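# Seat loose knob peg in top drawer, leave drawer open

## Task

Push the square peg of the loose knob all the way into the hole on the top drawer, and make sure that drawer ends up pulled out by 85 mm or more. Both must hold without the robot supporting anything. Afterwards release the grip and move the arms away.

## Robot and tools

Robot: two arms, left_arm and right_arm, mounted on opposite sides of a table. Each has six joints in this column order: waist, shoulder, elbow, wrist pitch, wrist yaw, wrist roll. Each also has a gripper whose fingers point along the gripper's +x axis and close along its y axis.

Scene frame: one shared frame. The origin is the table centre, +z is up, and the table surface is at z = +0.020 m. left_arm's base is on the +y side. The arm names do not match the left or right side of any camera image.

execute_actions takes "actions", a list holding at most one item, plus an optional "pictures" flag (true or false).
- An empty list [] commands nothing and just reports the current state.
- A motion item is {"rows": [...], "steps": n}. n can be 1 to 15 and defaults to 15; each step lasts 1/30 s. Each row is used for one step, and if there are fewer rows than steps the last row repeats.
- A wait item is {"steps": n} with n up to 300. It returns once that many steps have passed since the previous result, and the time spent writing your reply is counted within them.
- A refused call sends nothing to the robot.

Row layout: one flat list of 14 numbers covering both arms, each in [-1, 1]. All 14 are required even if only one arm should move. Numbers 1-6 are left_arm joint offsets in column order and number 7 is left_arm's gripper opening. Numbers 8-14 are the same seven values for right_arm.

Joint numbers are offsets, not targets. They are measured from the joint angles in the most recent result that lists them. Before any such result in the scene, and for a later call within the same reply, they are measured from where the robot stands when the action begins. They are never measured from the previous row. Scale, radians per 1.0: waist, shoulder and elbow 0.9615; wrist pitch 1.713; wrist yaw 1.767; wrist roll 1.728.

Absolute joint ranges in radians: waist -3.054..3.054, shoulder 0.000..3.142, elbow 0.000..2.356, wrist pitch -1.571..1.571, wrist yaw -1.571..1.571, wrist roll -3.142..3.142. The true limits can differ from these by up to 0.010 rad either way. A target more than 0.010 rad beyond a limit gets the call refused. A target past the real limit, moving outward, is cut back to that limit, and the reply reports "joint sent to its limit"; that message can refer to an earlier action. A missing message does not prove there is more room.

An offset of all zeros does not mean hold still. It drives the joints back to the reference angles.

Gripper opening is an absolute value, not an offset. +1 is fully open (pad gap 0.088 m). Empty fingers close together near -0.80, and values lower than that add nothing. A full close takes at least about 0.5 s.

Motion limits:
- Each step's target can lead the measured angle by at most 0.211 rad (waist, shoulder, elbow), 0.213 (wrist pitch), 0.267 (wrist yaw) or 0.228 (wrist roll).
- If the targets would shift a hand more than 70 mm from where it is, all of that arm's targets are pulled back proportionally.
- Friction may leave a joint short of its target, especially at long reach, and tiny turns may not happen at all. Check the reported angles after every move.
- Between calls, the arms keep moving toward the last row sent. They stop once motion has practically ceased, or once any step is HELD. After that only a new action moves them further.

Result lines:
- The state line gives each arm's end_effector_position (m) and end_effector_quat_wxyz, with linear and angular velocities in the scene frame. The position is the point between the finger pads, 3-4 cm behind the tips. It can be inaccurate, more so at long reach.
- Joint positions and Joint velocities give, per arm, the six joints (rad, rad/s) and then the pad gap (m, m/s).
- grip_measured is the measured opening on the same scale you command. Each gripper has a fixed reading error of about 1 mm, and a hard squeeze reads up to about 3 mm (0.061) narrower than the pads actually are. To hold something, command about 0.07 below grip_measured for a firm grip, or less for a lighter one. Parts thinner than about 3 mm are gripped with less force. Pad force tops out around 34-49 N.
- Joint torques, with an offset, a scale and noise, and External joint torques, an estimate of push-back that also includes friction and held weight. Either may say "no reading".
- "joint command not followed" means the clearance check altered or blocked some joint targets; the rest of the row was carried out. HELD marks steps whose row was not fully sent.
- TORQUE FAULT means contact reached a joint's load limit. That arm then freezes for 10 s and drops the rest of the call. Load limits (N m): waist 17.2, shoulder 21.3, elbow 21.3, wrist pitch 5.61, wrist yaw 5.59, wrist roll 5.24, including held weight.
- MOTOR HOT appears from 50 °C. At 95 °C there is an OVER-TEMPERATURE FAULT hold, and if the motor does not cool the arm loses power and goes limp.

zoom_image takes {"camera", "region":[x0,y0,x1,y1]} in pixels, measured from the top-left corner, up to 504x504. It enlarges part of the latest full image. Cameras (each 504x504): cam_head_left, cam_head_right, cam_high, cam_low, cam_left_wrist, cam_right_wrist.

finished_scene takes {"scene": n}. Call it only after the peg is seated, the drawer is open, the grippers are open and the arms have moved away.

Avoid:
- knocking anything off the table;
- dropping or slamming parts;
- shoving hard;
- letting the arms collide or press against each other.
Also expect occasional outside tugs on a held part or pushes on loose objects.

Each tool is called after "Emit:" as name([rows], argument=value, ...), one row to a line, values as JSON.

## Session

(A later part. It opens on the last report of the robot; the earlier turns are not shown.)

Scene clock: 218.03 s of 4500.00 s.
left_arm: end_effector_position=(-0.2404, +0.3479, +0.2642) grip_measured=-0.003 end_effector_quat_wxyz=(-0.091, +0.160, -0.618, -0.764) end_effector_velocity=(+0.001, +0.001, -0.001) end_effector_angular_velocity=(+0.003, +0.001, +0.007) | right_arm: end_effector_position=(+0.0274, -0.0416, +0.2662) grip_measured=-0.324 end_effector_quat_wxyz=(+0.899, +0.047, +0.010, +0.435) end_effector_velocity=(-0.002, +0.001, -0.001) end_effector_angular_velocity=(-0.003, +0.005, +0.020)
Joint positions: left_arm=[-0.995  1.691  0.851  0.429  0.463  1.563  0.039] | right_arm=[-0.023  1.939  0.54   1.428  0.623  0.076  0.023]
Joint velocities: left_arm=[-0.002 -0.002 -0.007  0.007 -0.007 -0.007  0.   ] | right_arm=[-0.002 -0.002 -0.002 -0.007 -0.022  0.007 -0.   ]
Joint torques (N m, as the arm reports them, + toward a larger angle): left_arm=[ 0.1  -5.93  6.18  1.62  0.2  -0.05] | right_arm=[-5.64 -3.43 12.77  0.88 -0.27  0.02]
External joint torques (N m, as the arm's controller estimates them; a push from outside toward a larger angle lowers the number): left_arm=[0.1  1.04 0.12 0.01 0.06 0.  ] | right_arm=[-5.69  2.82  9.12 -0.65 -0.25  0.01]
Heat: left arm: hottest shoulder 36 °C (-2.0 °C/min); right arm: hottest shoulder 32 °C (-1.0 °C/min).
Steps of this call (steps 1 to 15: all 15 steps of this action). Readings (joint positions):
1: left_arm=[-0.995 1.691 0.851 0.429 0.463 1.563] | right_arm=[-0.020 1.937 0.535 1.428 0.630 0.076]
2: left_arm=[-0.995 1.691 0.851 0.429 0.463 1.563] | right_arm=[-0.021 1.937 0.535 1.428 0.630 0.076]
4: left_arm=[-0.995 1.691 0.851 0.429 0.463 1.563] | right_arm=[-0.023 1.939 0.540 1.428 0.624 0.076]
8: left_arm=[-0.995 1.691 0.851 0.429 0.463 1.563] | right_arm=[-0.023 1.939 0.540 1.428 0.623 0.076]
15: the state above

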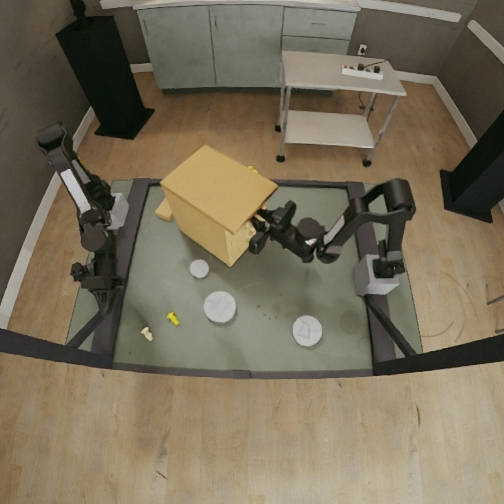

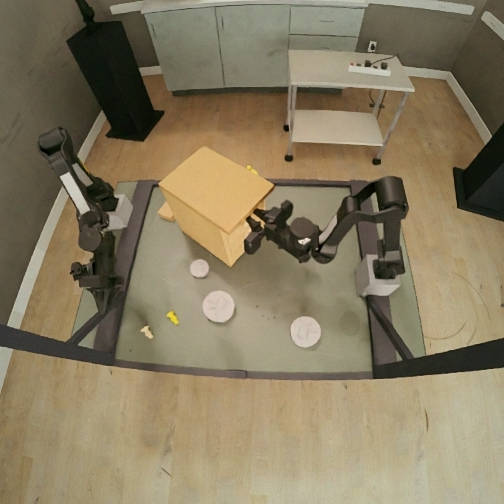

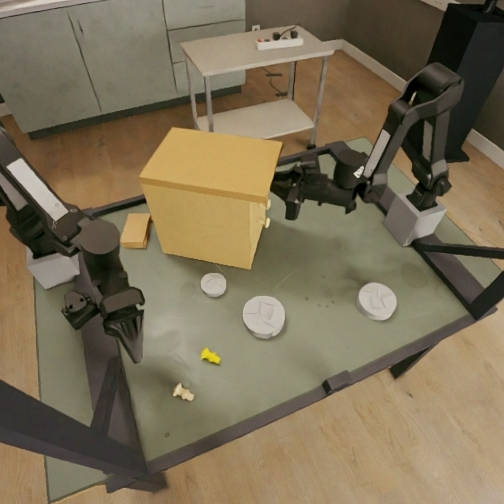

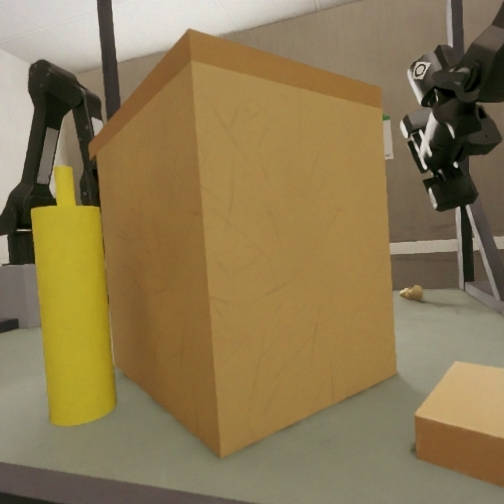

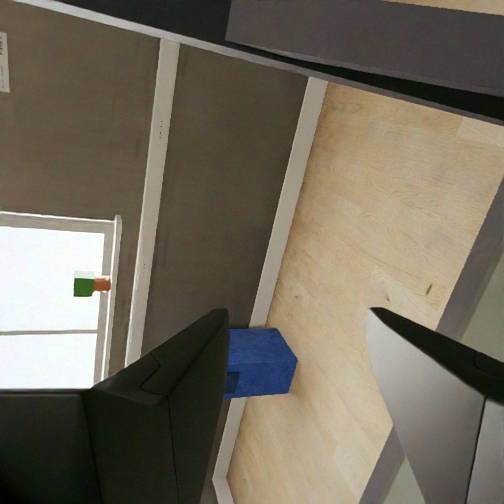

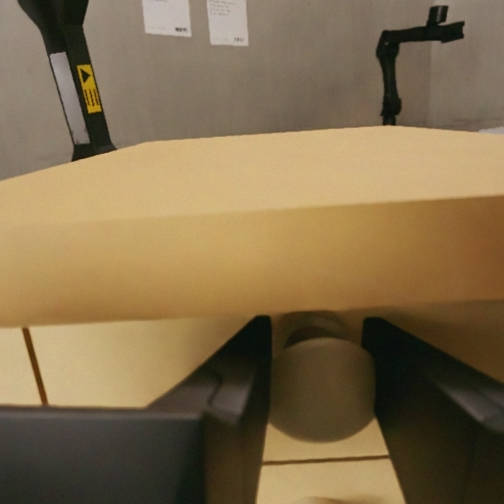

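Emit:
execute_actions([
  {"rows":[[0,0,0,0,0,0,0,-0.04,0.015,0.05,0,0,0,-0.5],[0,0,0,0,0,0,0,-0.02,0.008,0.025,0,0,0,-0.5],[0,0,0,0,0,0,0,0,0,0,0,0,0,-0.5],[0,0,0,0,0,0,0,0.008,-0.01,-0.01,0.001,0.005,0,-0.5],[0,0,0,0,0,0,0,0.014,-0.015,-0.018,0.002,0.008,0,-0.5],[0,0,0,0,0,0,0,0.02,-0.02,-0.026,0.003,0.011,0,-0.5],[0,0,0,0,0,0,0,0.026,-0.025,-0.034,0.004,0.014,0,-0.5],[0,0,0,0,0,0,0,0.032,-0.03,-0.042,0.005,0.017,0,-0.5],[0,0,0,0,0,0,0,0.038,-0.035,-0.05,0.006,0.02,0,-0.5],[0,0,0,0,0,0,0,0.044,-0.04,-0.058,0.007,0.023,0,-0.5],[0,0,0,0,0,0,0,0.05,-0.045,-0.066,0.008,0.026,0,-0.5],[0,0,0,0,0,0,0,0.056,-0.05,-0.074,0.009,0.03,0,-0.5]],"steps":15},
], pictures=false)

Emit:
execute_actions([
  {"rows":[[0,0,0,0,0,0,0,0.014,-0.018,-0.016,0.002,0.006,0,-0.5],[0,0,0,0,0,0,0,0.021,-0.023,-0.024,0.003,0.01,0,-0.5],[0,0,0,0,0,0,0,0.028,-0.028,-0.032,0.004,0.014,0,-0.5],[0,0,0,0,0,0,0,0.035,-0.033,-0.04,0.005,0.018,0,-0.5],[0,0,0,0,0,0,0,0.042,-0.038,-0.048,0.006,0.022,0,-0.5],[0,0,0,0,0,0,0,0.049,-0.043,-0.056,0.007,0.026,0,-0.5],[0,0,0,0,0,0,0,0.056,-0.048,-0.064,0.008,0.03,0,-0.5],[0,0,0,0,0,0,0,0.063,-0.053,-0.072,0.009,0.034,0,-0.5],[0,0,0,0,0,0,0,0.07,-0.058,-0.08,0.01,0.038,0,-0.5],[0,0,0,0,0,0,0,0.077,-0.063,-0.088,0.012,0.042,0,-0.5]],"steps":15},
])

Scene clock: 239.03 s of 4500.00 s.
left_arm: end_effector_position=(-0.2404, +0.3479, +0.2642) grip_measured=-0.003 end_effector_quat_wxyz=(-0.091, +0.160, -0.618, -0.764) end_effector_velocity=(+0.001, -0.001, +0.000) end_effector_angular_velocity=(+0.001, -0.006, +0.020) | right_arm: end_effector_position=(+0.0151, -0.0553, +0.2641) grip_measured=-0.324 end_effector_quat_wxyz=(+0.900, +0.041, +0.013, +0.434) end_effector_velocity=(-0.014, -0.018, -0.001) end_effector_angular_velocity=(-0.022, -0.005, -0.000)
Joint positions: left_arm=[-0.995  1.691  0.851  0.429  0.463  1.563  0.039] | right_arm=[0.021 1.906 0.482 1.438 0.669 0.076 0.023]
Joint velocities: left_arm=[-0.002 -0.007 -0.002 -0.007 -0.022 -0.007 -0.   ] | right_arm=[ 0.051 -0.051 -0.076  0.007  0.051 -0.007  0.   ]
Joint torques (N m, as the arm reports them, + toward a larger angle): left_arm=[-0.08 -5.76  6.15  1.64  0.21 -0.06] | right_arm=[ 0.43 -6.16  3.12  1.54  0.11  0.02]
External joint torques (N m, as the arm's controller estimates them; a push from outside toward a larger angle lowers the number): left_arm=[-0.06  1.27  0.07  0.03  0.06 -0.01] | right_arm=[ 0.63 -0.26 -0.53  0.02  0.1   0.01]
Heat: left arm: hottest shoulder 36 °C (-1.0 °C/min); right arm: hottest elbow 37 °C (+5.0 °C/min).
Steps of this call (steps 1 to 15: the robot went on to your last target; steps 16 to 90: nothing new was sent; then 17.50 s passed at rest; steps 91 to 105: all 15 steps of this action). Readings (joint positions):
91: left_arm=[-0.995 1.691 0.851 0.429 0.463 1.563] | right_arm=[-0.022 1.939 0.540 1.428 0.624 0.076]
92: left_arm=[-0.995 1.691 0.851 0.429 0.463 1.563] | right_arm=[-0.020 1.939 0.540 1.428 0.628 0.076]
94: left_arm=[-0.995 1.691 0.851 0.429 0.463 1.563] | right_arm=[-0.017 1.939 0.535 1.428 0.632 0.076]
98: left_arm=[-0.995 1.691 0.851 0.429 0.463 1.563] | right_arm=[-0.013 1.933 0.527 1.428 0.637 0.076]
105: the state above

Scene clock: 239.53 s of 4500.00 s.
left_arm: end_effector_position=(-0.2404, +0.3479, +0.2642) grip_measured=-0.003 end_effector_quat_wxyz=(-0.091, +0.160, -0.618, -0.764) end_effector_velocity=(+0.001, +0.001, -0.007) end_effector_angular_velocity=(+0.014, -0.027, +0.015) | right_arm: end_effector_position=(-0.0013, -0.0743, +0.2634) grip_measured=-0.324 end_effector_quat_wxyz=(+0.901, +0.036, +0.016, +0.432) end_effector_velocity=(-0.002, -0.007, +0.001) end_effector_angular_velocity=(+0.007, +0.006, -0.010)
Joint positions: left_arm=[-0.995  1.691  0.851  0.429  0.463  1.563  0.039] | right_arm=[0.087 1.858 0.408 1.454 0.738 0.076 0.023]
Joint velocities: left_arm=[-0.007  0.002 -0.002 -0.022 -0.022 -0.007 -0.   ] | right_arm=[ 0.012 -0.017 -0.022  0.007  0.022  0.007 -0.   ]
Joint torques (N m, as the arm reports them, + toward a larger angle): left_arm=[ 0.24 -5.92  6.08  1.63  0.17 -0.09] | right_arm=[ 0.56 -5.74  2.86  1.55  0.13  0.02]
External joint torques (N m, as the arm's controller estimates them; a push from outside toward a larger angle lowers the number): left_arm=[ 0.23  0.96  0.09  0.05  0.03 -0.04] | right_arm=[ 0.6  -0.3  -0.55  0.04  0.12  0.01]
Heat: left arm: hottest shoulder 36 °C (-1.0 °C/min); right arm: hottest elbow 36 °C (+4.0 °C/min).
Steps of this call (steps 1 to 15: all 15 steps of this action). Readings (joint positions):
1: left_arm=[-0.995 1.691 0.851 0.429 0.463 1.563] | right_arm=[0.023 1.904 0.481 1.438 0.671 0.076]
2: left_arm=[-0.995 1.691 0.851 0.429 0.463 1.563] | right_arm=[0.025 1.903 0.478 1.438 0.674 0.076]
4: left_arm=[-0.995 1.691 0.851 0.429 0.463 1.563] | right_arm=[0.033 1.897 0.469 1.440 0.684 0.076]
8: left_arm=[-0.995 1.691 0.851 0.429 0.463 1.563] | right_arm=[0.058 1.878 0.441 1.445 0.709 0.076]
15: the state above

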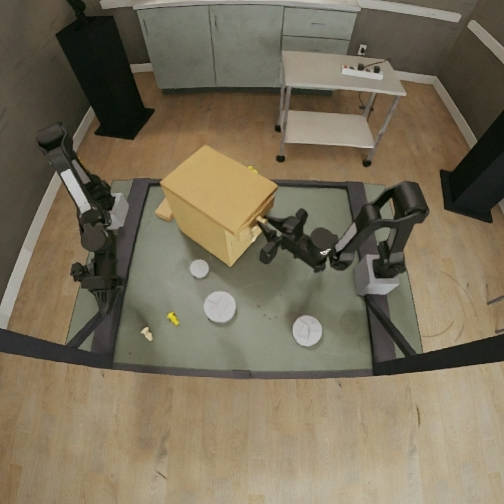

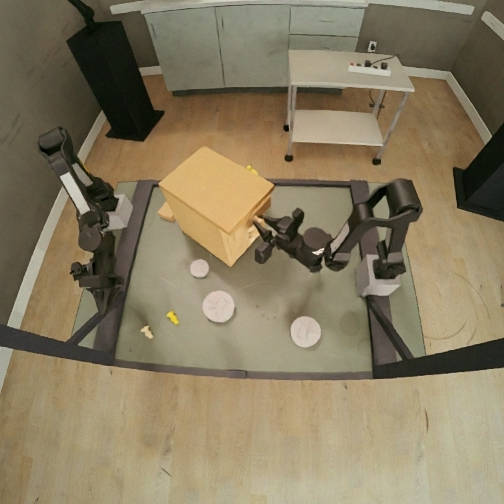

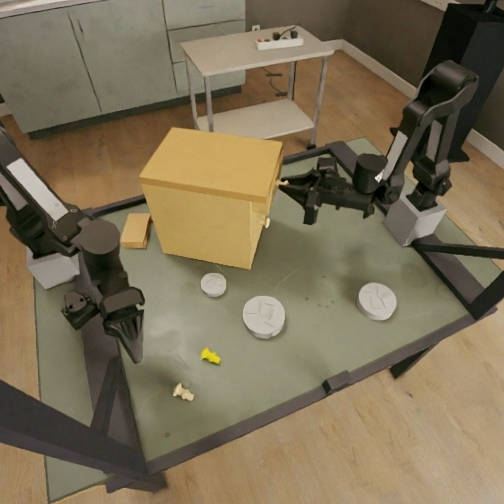

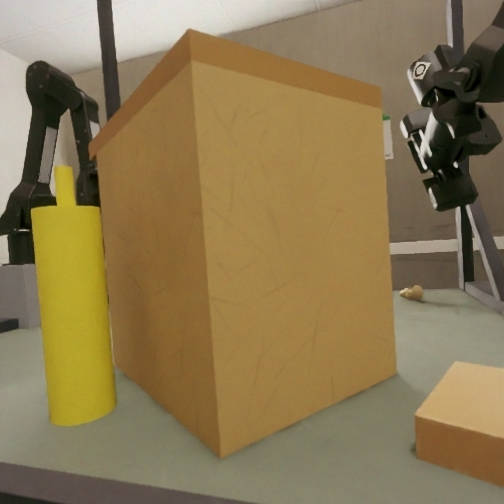

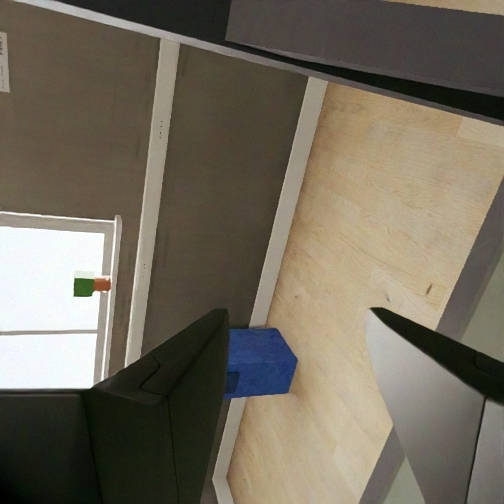

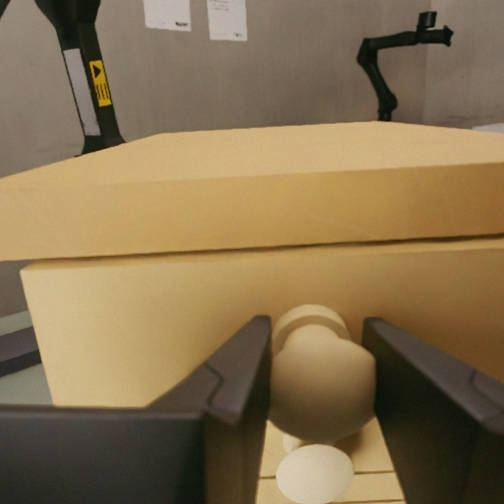

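Emit:
execute_actions([
  {"rows":[[0,0,0,0,0,0,0,0.014,-0.018,-0.016,0.002,0.006,0,-0.5],[0,0,0,0,0,0,0,0.021,-0.023,-0.024,0.003,0.01,0,-0.5],[0,0,0,0,0,0,0,0.028,-0.028,-0.032,0.004,0.014,0,-0.5],[0,0,0,0,0,0,0,0.035,-0.034,-0.04,0.005,0.018,0,-0.5],[0,0,0,0,0,0,0,0.042,-0.04,-0.048,0.006,0.022,0,-0.5],[0,0,0,0,0,0,0,0.049,-0.046,-0.056,0.007,0.026,0,-0.5],[0,0,0,0,0,0,0,0.056,-0.051,-0.064,0.008,0.03,0,-0.5],[0,0,0,0,0,0,0,0.063,-0.057,-0.072,0.009,0.034,0,-0.5],[0,0,0,0,0,0,0,0.07,-0.062,-0.08,0.01,0.038,0,-0.5],[0,0,0,0,0,0,0,0.077,-0.068,-0.088,0.012,0.042,0,-0.5]],"steps":15},
], pictures=false)

Emit:
execute_actions([
  {"rows":[[0,0,0,0,0,0,0,0.014,-0.018,-0.016,0.002,0.006,0,-0.5],[0,0,0,0,0,0,0,0.022,-0.023,-0.024,0.003,0.01,0,-0.5],[0,0,0,0,0,0,0,0.03,-0.028,-0.032,0.004,0.015,0,-0.5],[0,0,0,0,0,0,0,0.038,-0.034,-0.04,0.005,0.02,0,-0.5],[0,0,0,0,0,0,0,0.046,-0.04,-0.048,0.006,0.024,0,-0.5],[0,0,0,0,0,0,0,0.054,-0.046,-0.056,0.007,0.028,0,-0.5],[0,0,0,0,0,0,0,0.062,-0.051,-0.064,0.008,0.033,0,-0.5],[0,0,0,0,0,0,0,0.07,-0.057,-0.072,0.009,0.037,0,-0.5],[0,0,0,0,0,0,0,0.078,-0.062,-0.08,0.01,0.042,0,-0.5],[0,0,0,0,0,0,0,0.086,-0.07,-0.088,0.013,0.046,0,-0.5]],"steps":15},
])

Scene clock: 258.33 s of 4500.00 s.
left_arm: end_effector_position=(-0.2404, +0.3479, +0.2642) grip_measured=-0.003 end_effector_quat_wxyz=(-0.091, +0.160, -0.618, -0.764) end_effector_velocity=(+0.001, +0.000, +0.004) end_effector_angular_velocity=(+0.003, +0.012, -0.002) | right_arm: end_effector_position=(-0.0154, -0.0949, +0.2630) grip_measured=-0.324 end_effector_quat_wxyz=(+0.901, +0.031, +0.017, +0.432) end_effector_velocity=(-0.002, -0.008, -0.004) end_effector_angular_velocity=(-0.031, -0.009, -0.005)
Joint positions: left_arm=[-0.995  1.691  0.851  0.429  0.463  1.563  0.039] | right_arm=[0.154 1.806 0.331 1.468 0.806 0.076 0.023]
Joint velocities: left_arm=[ 0.002 -0.007 -0.002  0.007  0.007 -0.007 -0.   ] | right_arm=[ 0.017 -0.022 -0.027 -0.022  0.022 -0.007 -0.   ]
Joint torques (N m, as the arm reports them, + toward a larger angle): left_arm=[ 0.18 -5.88  5.98  1.59  0.19 -0.05] | right_arm=[ 0.48 -5.46  2.93  1.61  0.18  0.02]
External joint torques (N m, as the arm's controller estimates them; a push from outside toward a larger angle lowers the number): left_arm=[ 0.14  1.13 -0.12 -0.03  0.05  0.  ] | right_arm=[ 0.5  -0.55 -0.3   0.15  0.18  0.01]
Heat: left arm: hottest shoulder 36 °C (+0.0 °C/min); right arm: hottest elbow 33 °C (+1.0 °C/min).
Steps of this call (steps 1 to 15: the robot went on to your last target; steps 16 to 90: nothing new was sent; then 15.30 s passed at rest; steps 91 to 105: all 15 steps of this action). Readings (joint positions):
91: left_arm=[-0.995 1.691 0.851 0.429 0.463 1.563] | right_arm=[0.089 1.856 0.405 1.455 0.741 0.076]
92: left_arm=[-0.995 1.691 0.851 0.429 0.463 1.563] | right_arm=[0.091 1.855 0.403 1.455 0.743 0.076]
94: left_arm=[-0.995 1.691 0.851 0.429 0.463 1.563] | right_arm=[0.099 1.848 0.394 1.455 0.753 0.076]
98: left_arm=[-0.995 1.691 0.851 0.429 0.463 1.563] | right_arm=[0.124 1.828 0.365 1.460 0.778 0.076]
105: the state above

Scene clock: 258.83 s of 4500.00 s.
left_arm: end_effector_position=(-0.2404, +0.3479, +0.2642) grip_measured=-0.003 end_effector_quat_wxyz=(-0.091, +0.160, -0.618, -0.764) end_effector_velocity=(+0.001, +0.005, -0.004) end_effector_angular_velocity=(+0.035, -0.016, -0.006) | right_arm: end_effector_position=(-0.0289, -0.1167, +0.2625) grip_measured=-0.324 end_effector_quat_wxyz=(+0.901, +0.027, +0.018, +0.432) end_effector_velocity=(-0.003, -0.008, -0.003) end_effector_angular_velocity=(-0.012, +0.002, -0.000)
Joint positions: left_arm=[-0.995  1.691  0.851  0.429  0.463  1.563  0.039] | right_arm=[0.229 1.753 0.254 1.483 0.88  0.076 0.023]
Joint velocities: left_arm=[-0.007 -0.002 -0.002 -0.022  0.007 -0.022 -0.   ] | right_arm=[ 0.022 -0.017 -0.027 -0.007  0.022  0.007  0.   ]
Joint torques (N m, as the arm reports them, + toward a larger angle): left_arm=[-0.13 -5.78  6.1   1.65  0.19 -0.06] | right_arm=[ 0.46 -4.94  2.91  1.63  0.2   0.02]
External joint torques (N m, as the arm's controller estimates them; a push from outside toward a larger angle lowers the number): left_arm=[-0.09  1.1   0.12  0.06  0.04 -0.01] | right_arm=[ 0.47 -0.59 -0.18  0.21  0.19  0.01]
Heat: left arm: hottest shoulder 36 °C (+0.0 °C/min); right arm: hottest elbow 33 °C (+1.0 °C/min).
Steps of this call (steps 1 to 15: all 15 steps of this action). Readings (joint positions):
1: left_arm=[-0.995 1.691 0.851 0.429 0.463 1.563] | right_arm=[0.155 1.805 0.330 1.468 0.807 0.076]
2: left_arm=[-0.995 1.691 0.851 0.429 0.463 1.563] | right_arm=[0.157 1.804 0.328 1.468 0.810 0.076]
4: left_arm=[-0.995 1.691 0.851 0.429 0.463 1.563] | right_arm=[0.167 1.797 0.318 1.469 0.821 0.076]
8: left_arm=[-0.995 1.691 0.851 0.429 0.463 1.563] | right_arm=[0.196 1.776 0.289 1.474 0.849 0.076]
15: the state above

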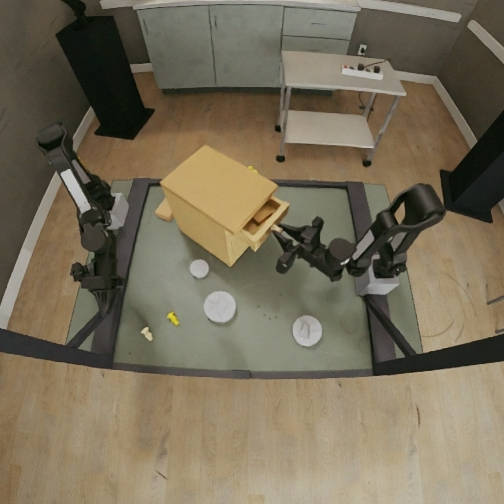

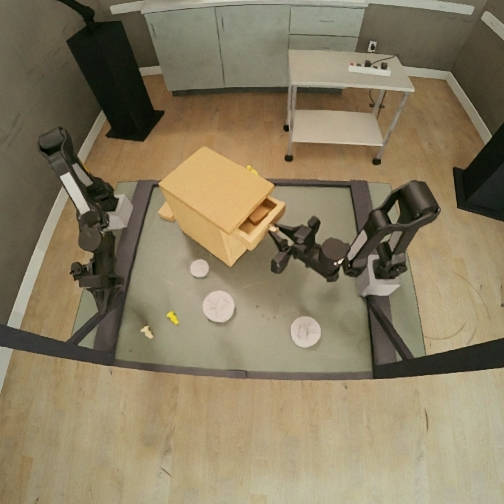

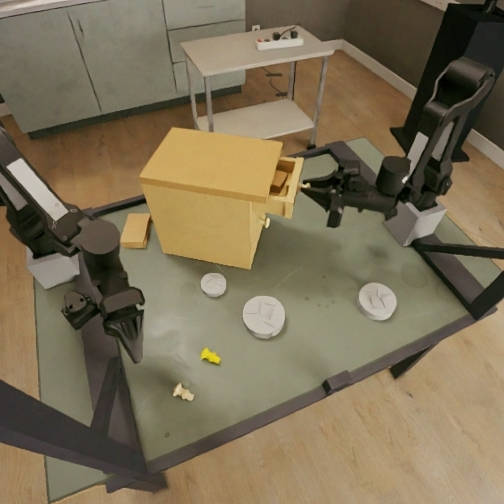

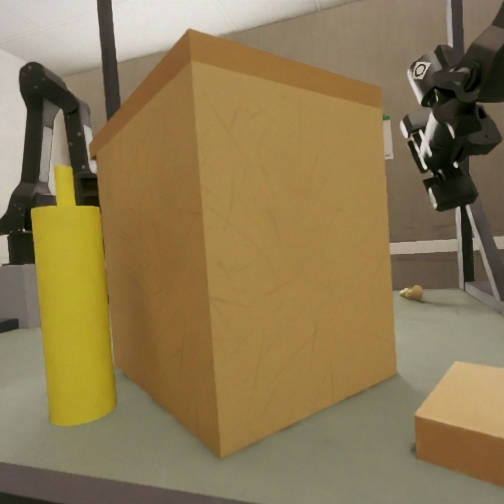

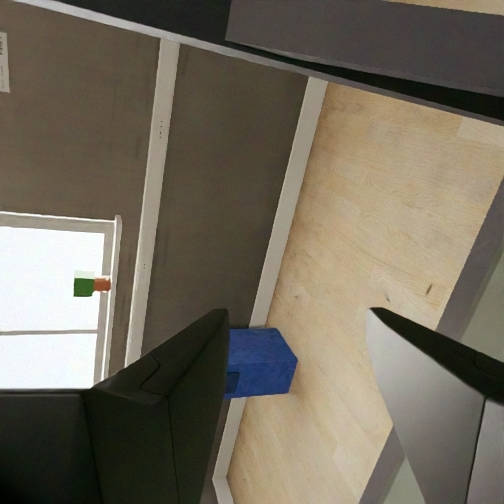

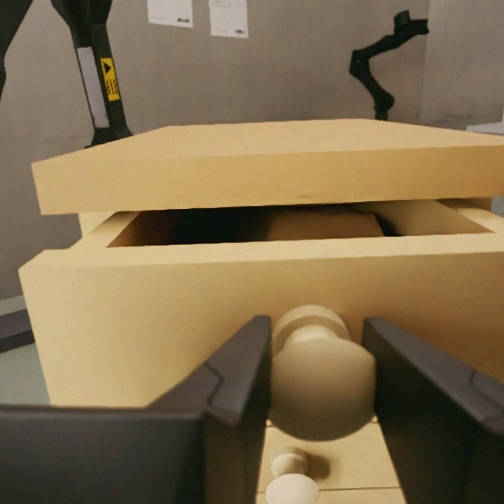

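Emit:
execute_actions([
  {"rows":[[0,0,0,0,0,0,0,0.007,-0.012,-0.008,0,0.003,0,0.3]],"steps":12},
], pictures=false)

Emit:
execute_actions([
  {"rows":[[0,0,0,0,0,0,0,0.16,-0.11,-0.1,0,0.085,0,0.3]],"steps":15},
], pictures=false)

Emit:
execute_actions([
  {"rows":[[0,0,0,0,0,0,0,0.3,-0.2,-0.11,-0.03,0.16,0,0.3]],"steps":15},
])

Emit:
zoom_image(camera="cam_high", region=[250,140,360,250])

Scene clock: 268.53 s of 4500.00 s.
left_arm: end_effector_position=(-0.2404, +0.3479, +0.2642) grip_measured=-0.003 end_effector_quat_wxyz=(-0.091, +0.160, -0.618, -0.764) end_effector_velocity=(-0.000, +0.002, +0.001) end_effector_angular_velocity=(+0.011, -0.000, -0.007) | right_arm: end_effector_position=(-0.0295, -0.1176, +0.2625) grip_measured=+0.285 end_effector_quat_wxyz=(+0.901, +0.026, +0.018, +0.432) end_effector_velocity=(-0.002, +0.001, -0.001) end_effector_angular_velocity=(-0.012, -0.007, +0.020)
Joint positions: left_arm=[-0.995  1.691  0.851  0.429  0.463  1.563  0.039] | right_arm=[0.233 1.751 0.251 1.484 0.883 0.076 0.053]
Joint velocities: left_arm=[-0.002 -0.002  0.002 -0.007  0.007 -0.007  0.   ] | right_arm=[-0.002 -0.002 -0.002 -0.007 -0.022 -0.007  0.006]
Joint torques (N m, as the arm reports them, + toward a larger angle): left_arm=[-0.03 -5.96  6.33  1.6   0.21 -0.07] | right_arm=[ 0.32 -4.65  2.85  1.17  0.12  0.02]
External joint torques (N m, as the arm's controller estimates them; a push from outside toward a larger angle lowers the number): left_arm=[-0.04  1.07  0.2  -0.03  0.07 -0.02] | right_arm=[ 0.31 -0.28 -0.22 -0.26  0.11  0.01]
Heat: left arm: hottest shoulder 36 °C (+0.0 °C/min); right arm: hottest shoulder 33 °C (+1.0 °C/min).
Steps of this call (steps 1 to 15: the robot went on to your last target; steps 16 to 90: nothing new was sent; then 6.30 s passed at rest; steps 91 to 102: all 12 steps of this action). Readings (joint positions):
91: left_arm=[-0.995 1.691 0.851 0.429 0.463 1.563] | right_arm=[0.232 1.752 0.252 1.484 0.883 0.076]
92: left_arm=[-0.995 1.691 0.851 0.429 0.463 1.563] | right_arm=[0.232 1.752 0.252 1.484 0.883 0.076]
94: left_arm=[-0.995 1.691 0.851 0.429 0.463 1.563] | right_arm=[0.233 1.751 0.252 1.484 0.883 0.076]
98: left_arm=[-0.995 1.691 0.851 0.429 0.463 1.563] | right_arm=[0.233 1.751 0.251 1.484 0.883 0.076]
102: the state above

Scene clock: 269.03 s of 4500.00 s.
left_arm: end_effector_position=(-0.2404, +0.3479, +0.2642) grip_measured=-0.003 end_effector_quat_wxyz=(-0.091, +0.160, -0.618, -0.764) end_effector_velocity=(+0.001, +0.001, -0.001) end_effector_angular_velocity=(+0.008, -0.007, +0.007) | right_arm: end_effector_position=(-0.0521, -0.1485, +0.2671) grip_measured=+0.297 end_effector_quat_wxyz=(+0.900, +0.028, +0.017, +0.434) end_effector_velocity=(+0.002, -0.003, +0.001) end_effector_angular_velocity=(+0.011, +0.008, -0.010)
Joint positions: left_arm=[-0.995  1.691  0.851  0.429  0.463  1.563  0.039] | right_arm=[0.383 1.655 0.16  1.482 1.03  0.076 0.054]
Joint velocities: left_arm=[-0.002 -0.002 -0.002 -0.007 -0.007 -0.007 -0.   ] | right_arm=[-0.002 -0.007 -0.007  0.007  0.007  0.007  0.   ]
Joint torques (N m, as the arm reports them, + toward a larger angle): left_arm=[-0.01 -5.9   6.11  1.63  0.19 -0.07] | right_arm=[ 0.32 -3.89  2.83  1.29  0.14  0.02]
External joint torques (N m, as the arm's controller estimates them; a push from outside toward a larger angle lowers the number): left_arm=[-0.06  1.11  0.02  0.01  0.05 -0.01] | right_arm=[ 0.34 -0.26 -0.18 -0.06  0.13  0.01]
Heat: left arm: hottest shoulder 36 °C (+0.0 °C/min); right arm: hottest shoulder 33 °C (+1.0 °C/min).
Steps of this call (steps 1 to 15: all 15 steps of this action). Readings (joint positions):
1: left_arm=[-0.995 1.691 0.851 0.429 0.463 1.563] | right_arm=[0.248 1.740 0.242 1.481 0.913 0.076]
2: left_arm=[-0.995 1.691 0.851 0.429 0.463 1.563] | right_arm=[0.288 1.717 0.220 1.479 0.951 0.076]
4: left_arm=[-0.995 1.691 0.851 0.429 0.463 1.563] | right_arm=[0.349 1.677 0.181 1.482 0.991 0.076]
8: left_arm=[-0.995 1.691 0.851 0.429 0.463 1.563] | right_arm=[0.377 1.659 0.164 1.482 1.021 0.076]
15: the state above

Scene clock: 269.53 s of 4500.00 s.
left_arm: end_effector_position=(-0.2404, +0.3479, +0.2642) grip_measured=-0.003 end_effector_quat_wxyz=(-0.091, +0.160, -0.618, -0.764) end_effector_velocity=(+0.000, +0.003, -0.001) end_effector_angular_velocity=(+0.013, -0.004, -0.007) | right_arm: end_effector_position=(-0.0822, -0.1967, +0.2783) grip_measured=+0.297 end_effector_quat_wxyz=(+0.899, +0.045, +0.019, +0.436) end_effector_velocity=(-0.003, -0.001, -0.000) end_effector_angular_velocity=(+0.003, +0.004, +0.020)
Joint positions: left_arm=[-0.995  1.691  0.851  0.429  0.463  1.563  0.039] | right_arm=[0.667 1.47  0.06  1.433 1.308 0.076 0.054]
Joint velocities: left_arm=[-0.002 -0.002 -0.002 -0.007  0.007 -0.007 -0.   ] | right_arm=[ 0.012 -0.012 -0.007 -0.007 -0.007  0.007  0.   ]
Joint torques (N m, as the arm reports them, + toward a larger angle): left_arm=[ 0.01 -5.87  6.15  1.63  0.15 -0.06] | right_arm=[ 0.35 -2.74  3.09  0.83  0.11  0.02]
External joint torques (N m, as the arm's controller estimates them; a push from outside toward a larger angle lowers the number): left_arm=[ 0.02  1.05  0.14  0.04  0.   -0.01] | right_arm=[ 0.34 -0.24 -0.14 -0.33  0.12  0.01]
Heat: left arm: hottest shoulder 36 °C (+0.0 °C/min); right arm: hottest shoulder 32 °C (+0.0 °C/min).
Steps of this call (steps 1 to 15: all 15 steps of this action). Readings (joint positions):
1: left_arm=[-0.995 1.691 0.851 0.429 0.463 1.563] | right_arm=[0.406 1.632 0.151 1.467 1.081 0.076]
2: left_arm=[-0.995 1.691 0.851 0.429 0.463 1.563] | right_arm=[0.467 1.590 0.127 1.454 1.152 0.076]
4: left_arm=[-0.995 1.691 0.851 0.429 0.463 1.563] | right_arm=[0.578 1.512 0.083 1.452 1.237 0.076]
8: left_arm=[-0.995 1.691 0.851 0.429 0.463 1.563] | right_arm=[0.652 1.478 0.064 1.436 1.292 0.076]
15: the state above

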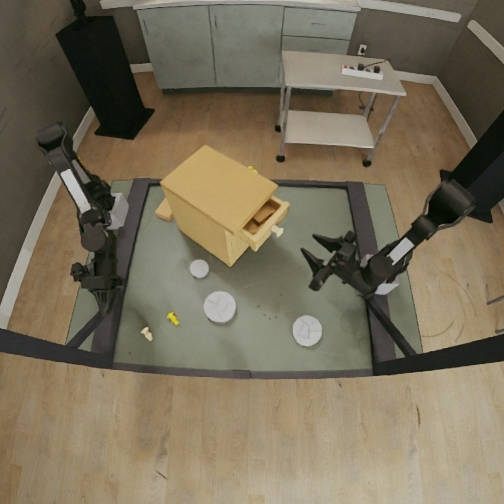

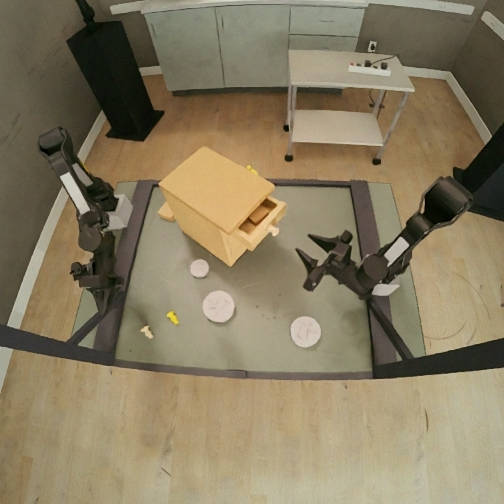

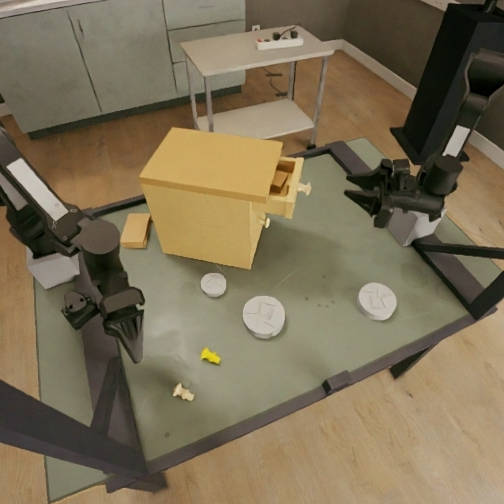

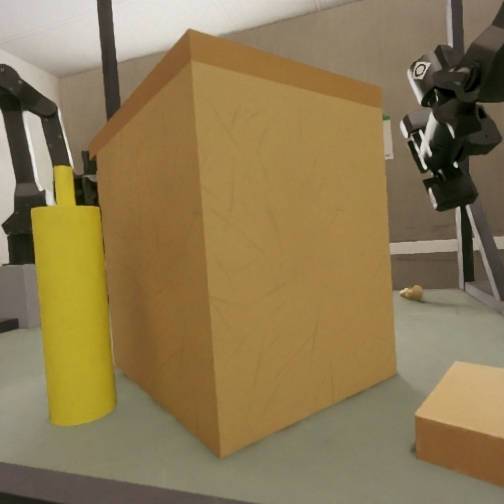

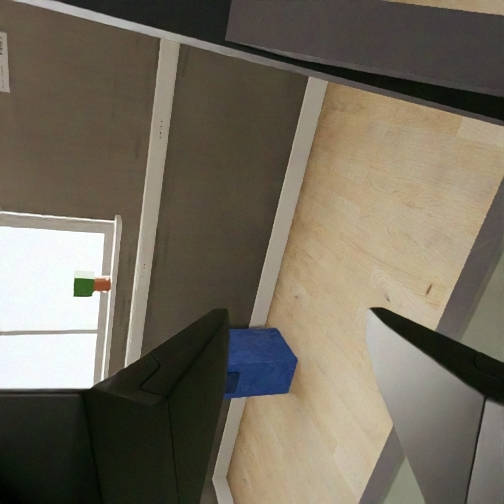

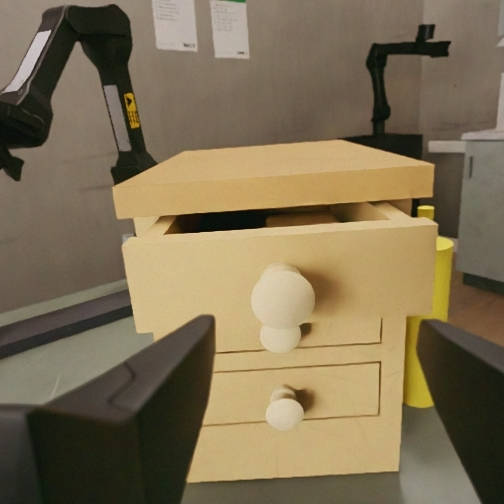

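Region (250, 140, 360, 250) of cam_high's 504x504 image, scaled by 4.582, with more detail than that image has.

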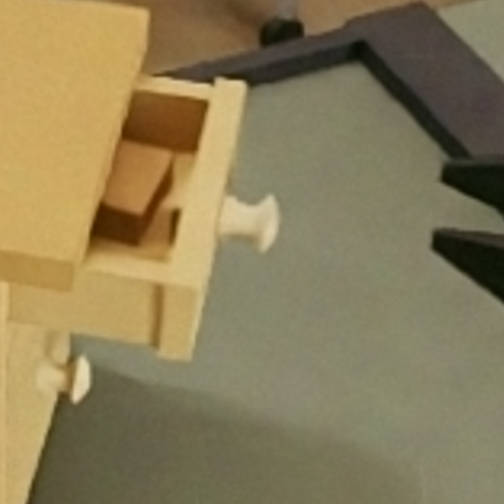

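Emit:
finished_scene(scene=2)

The scene is finished: the task was done.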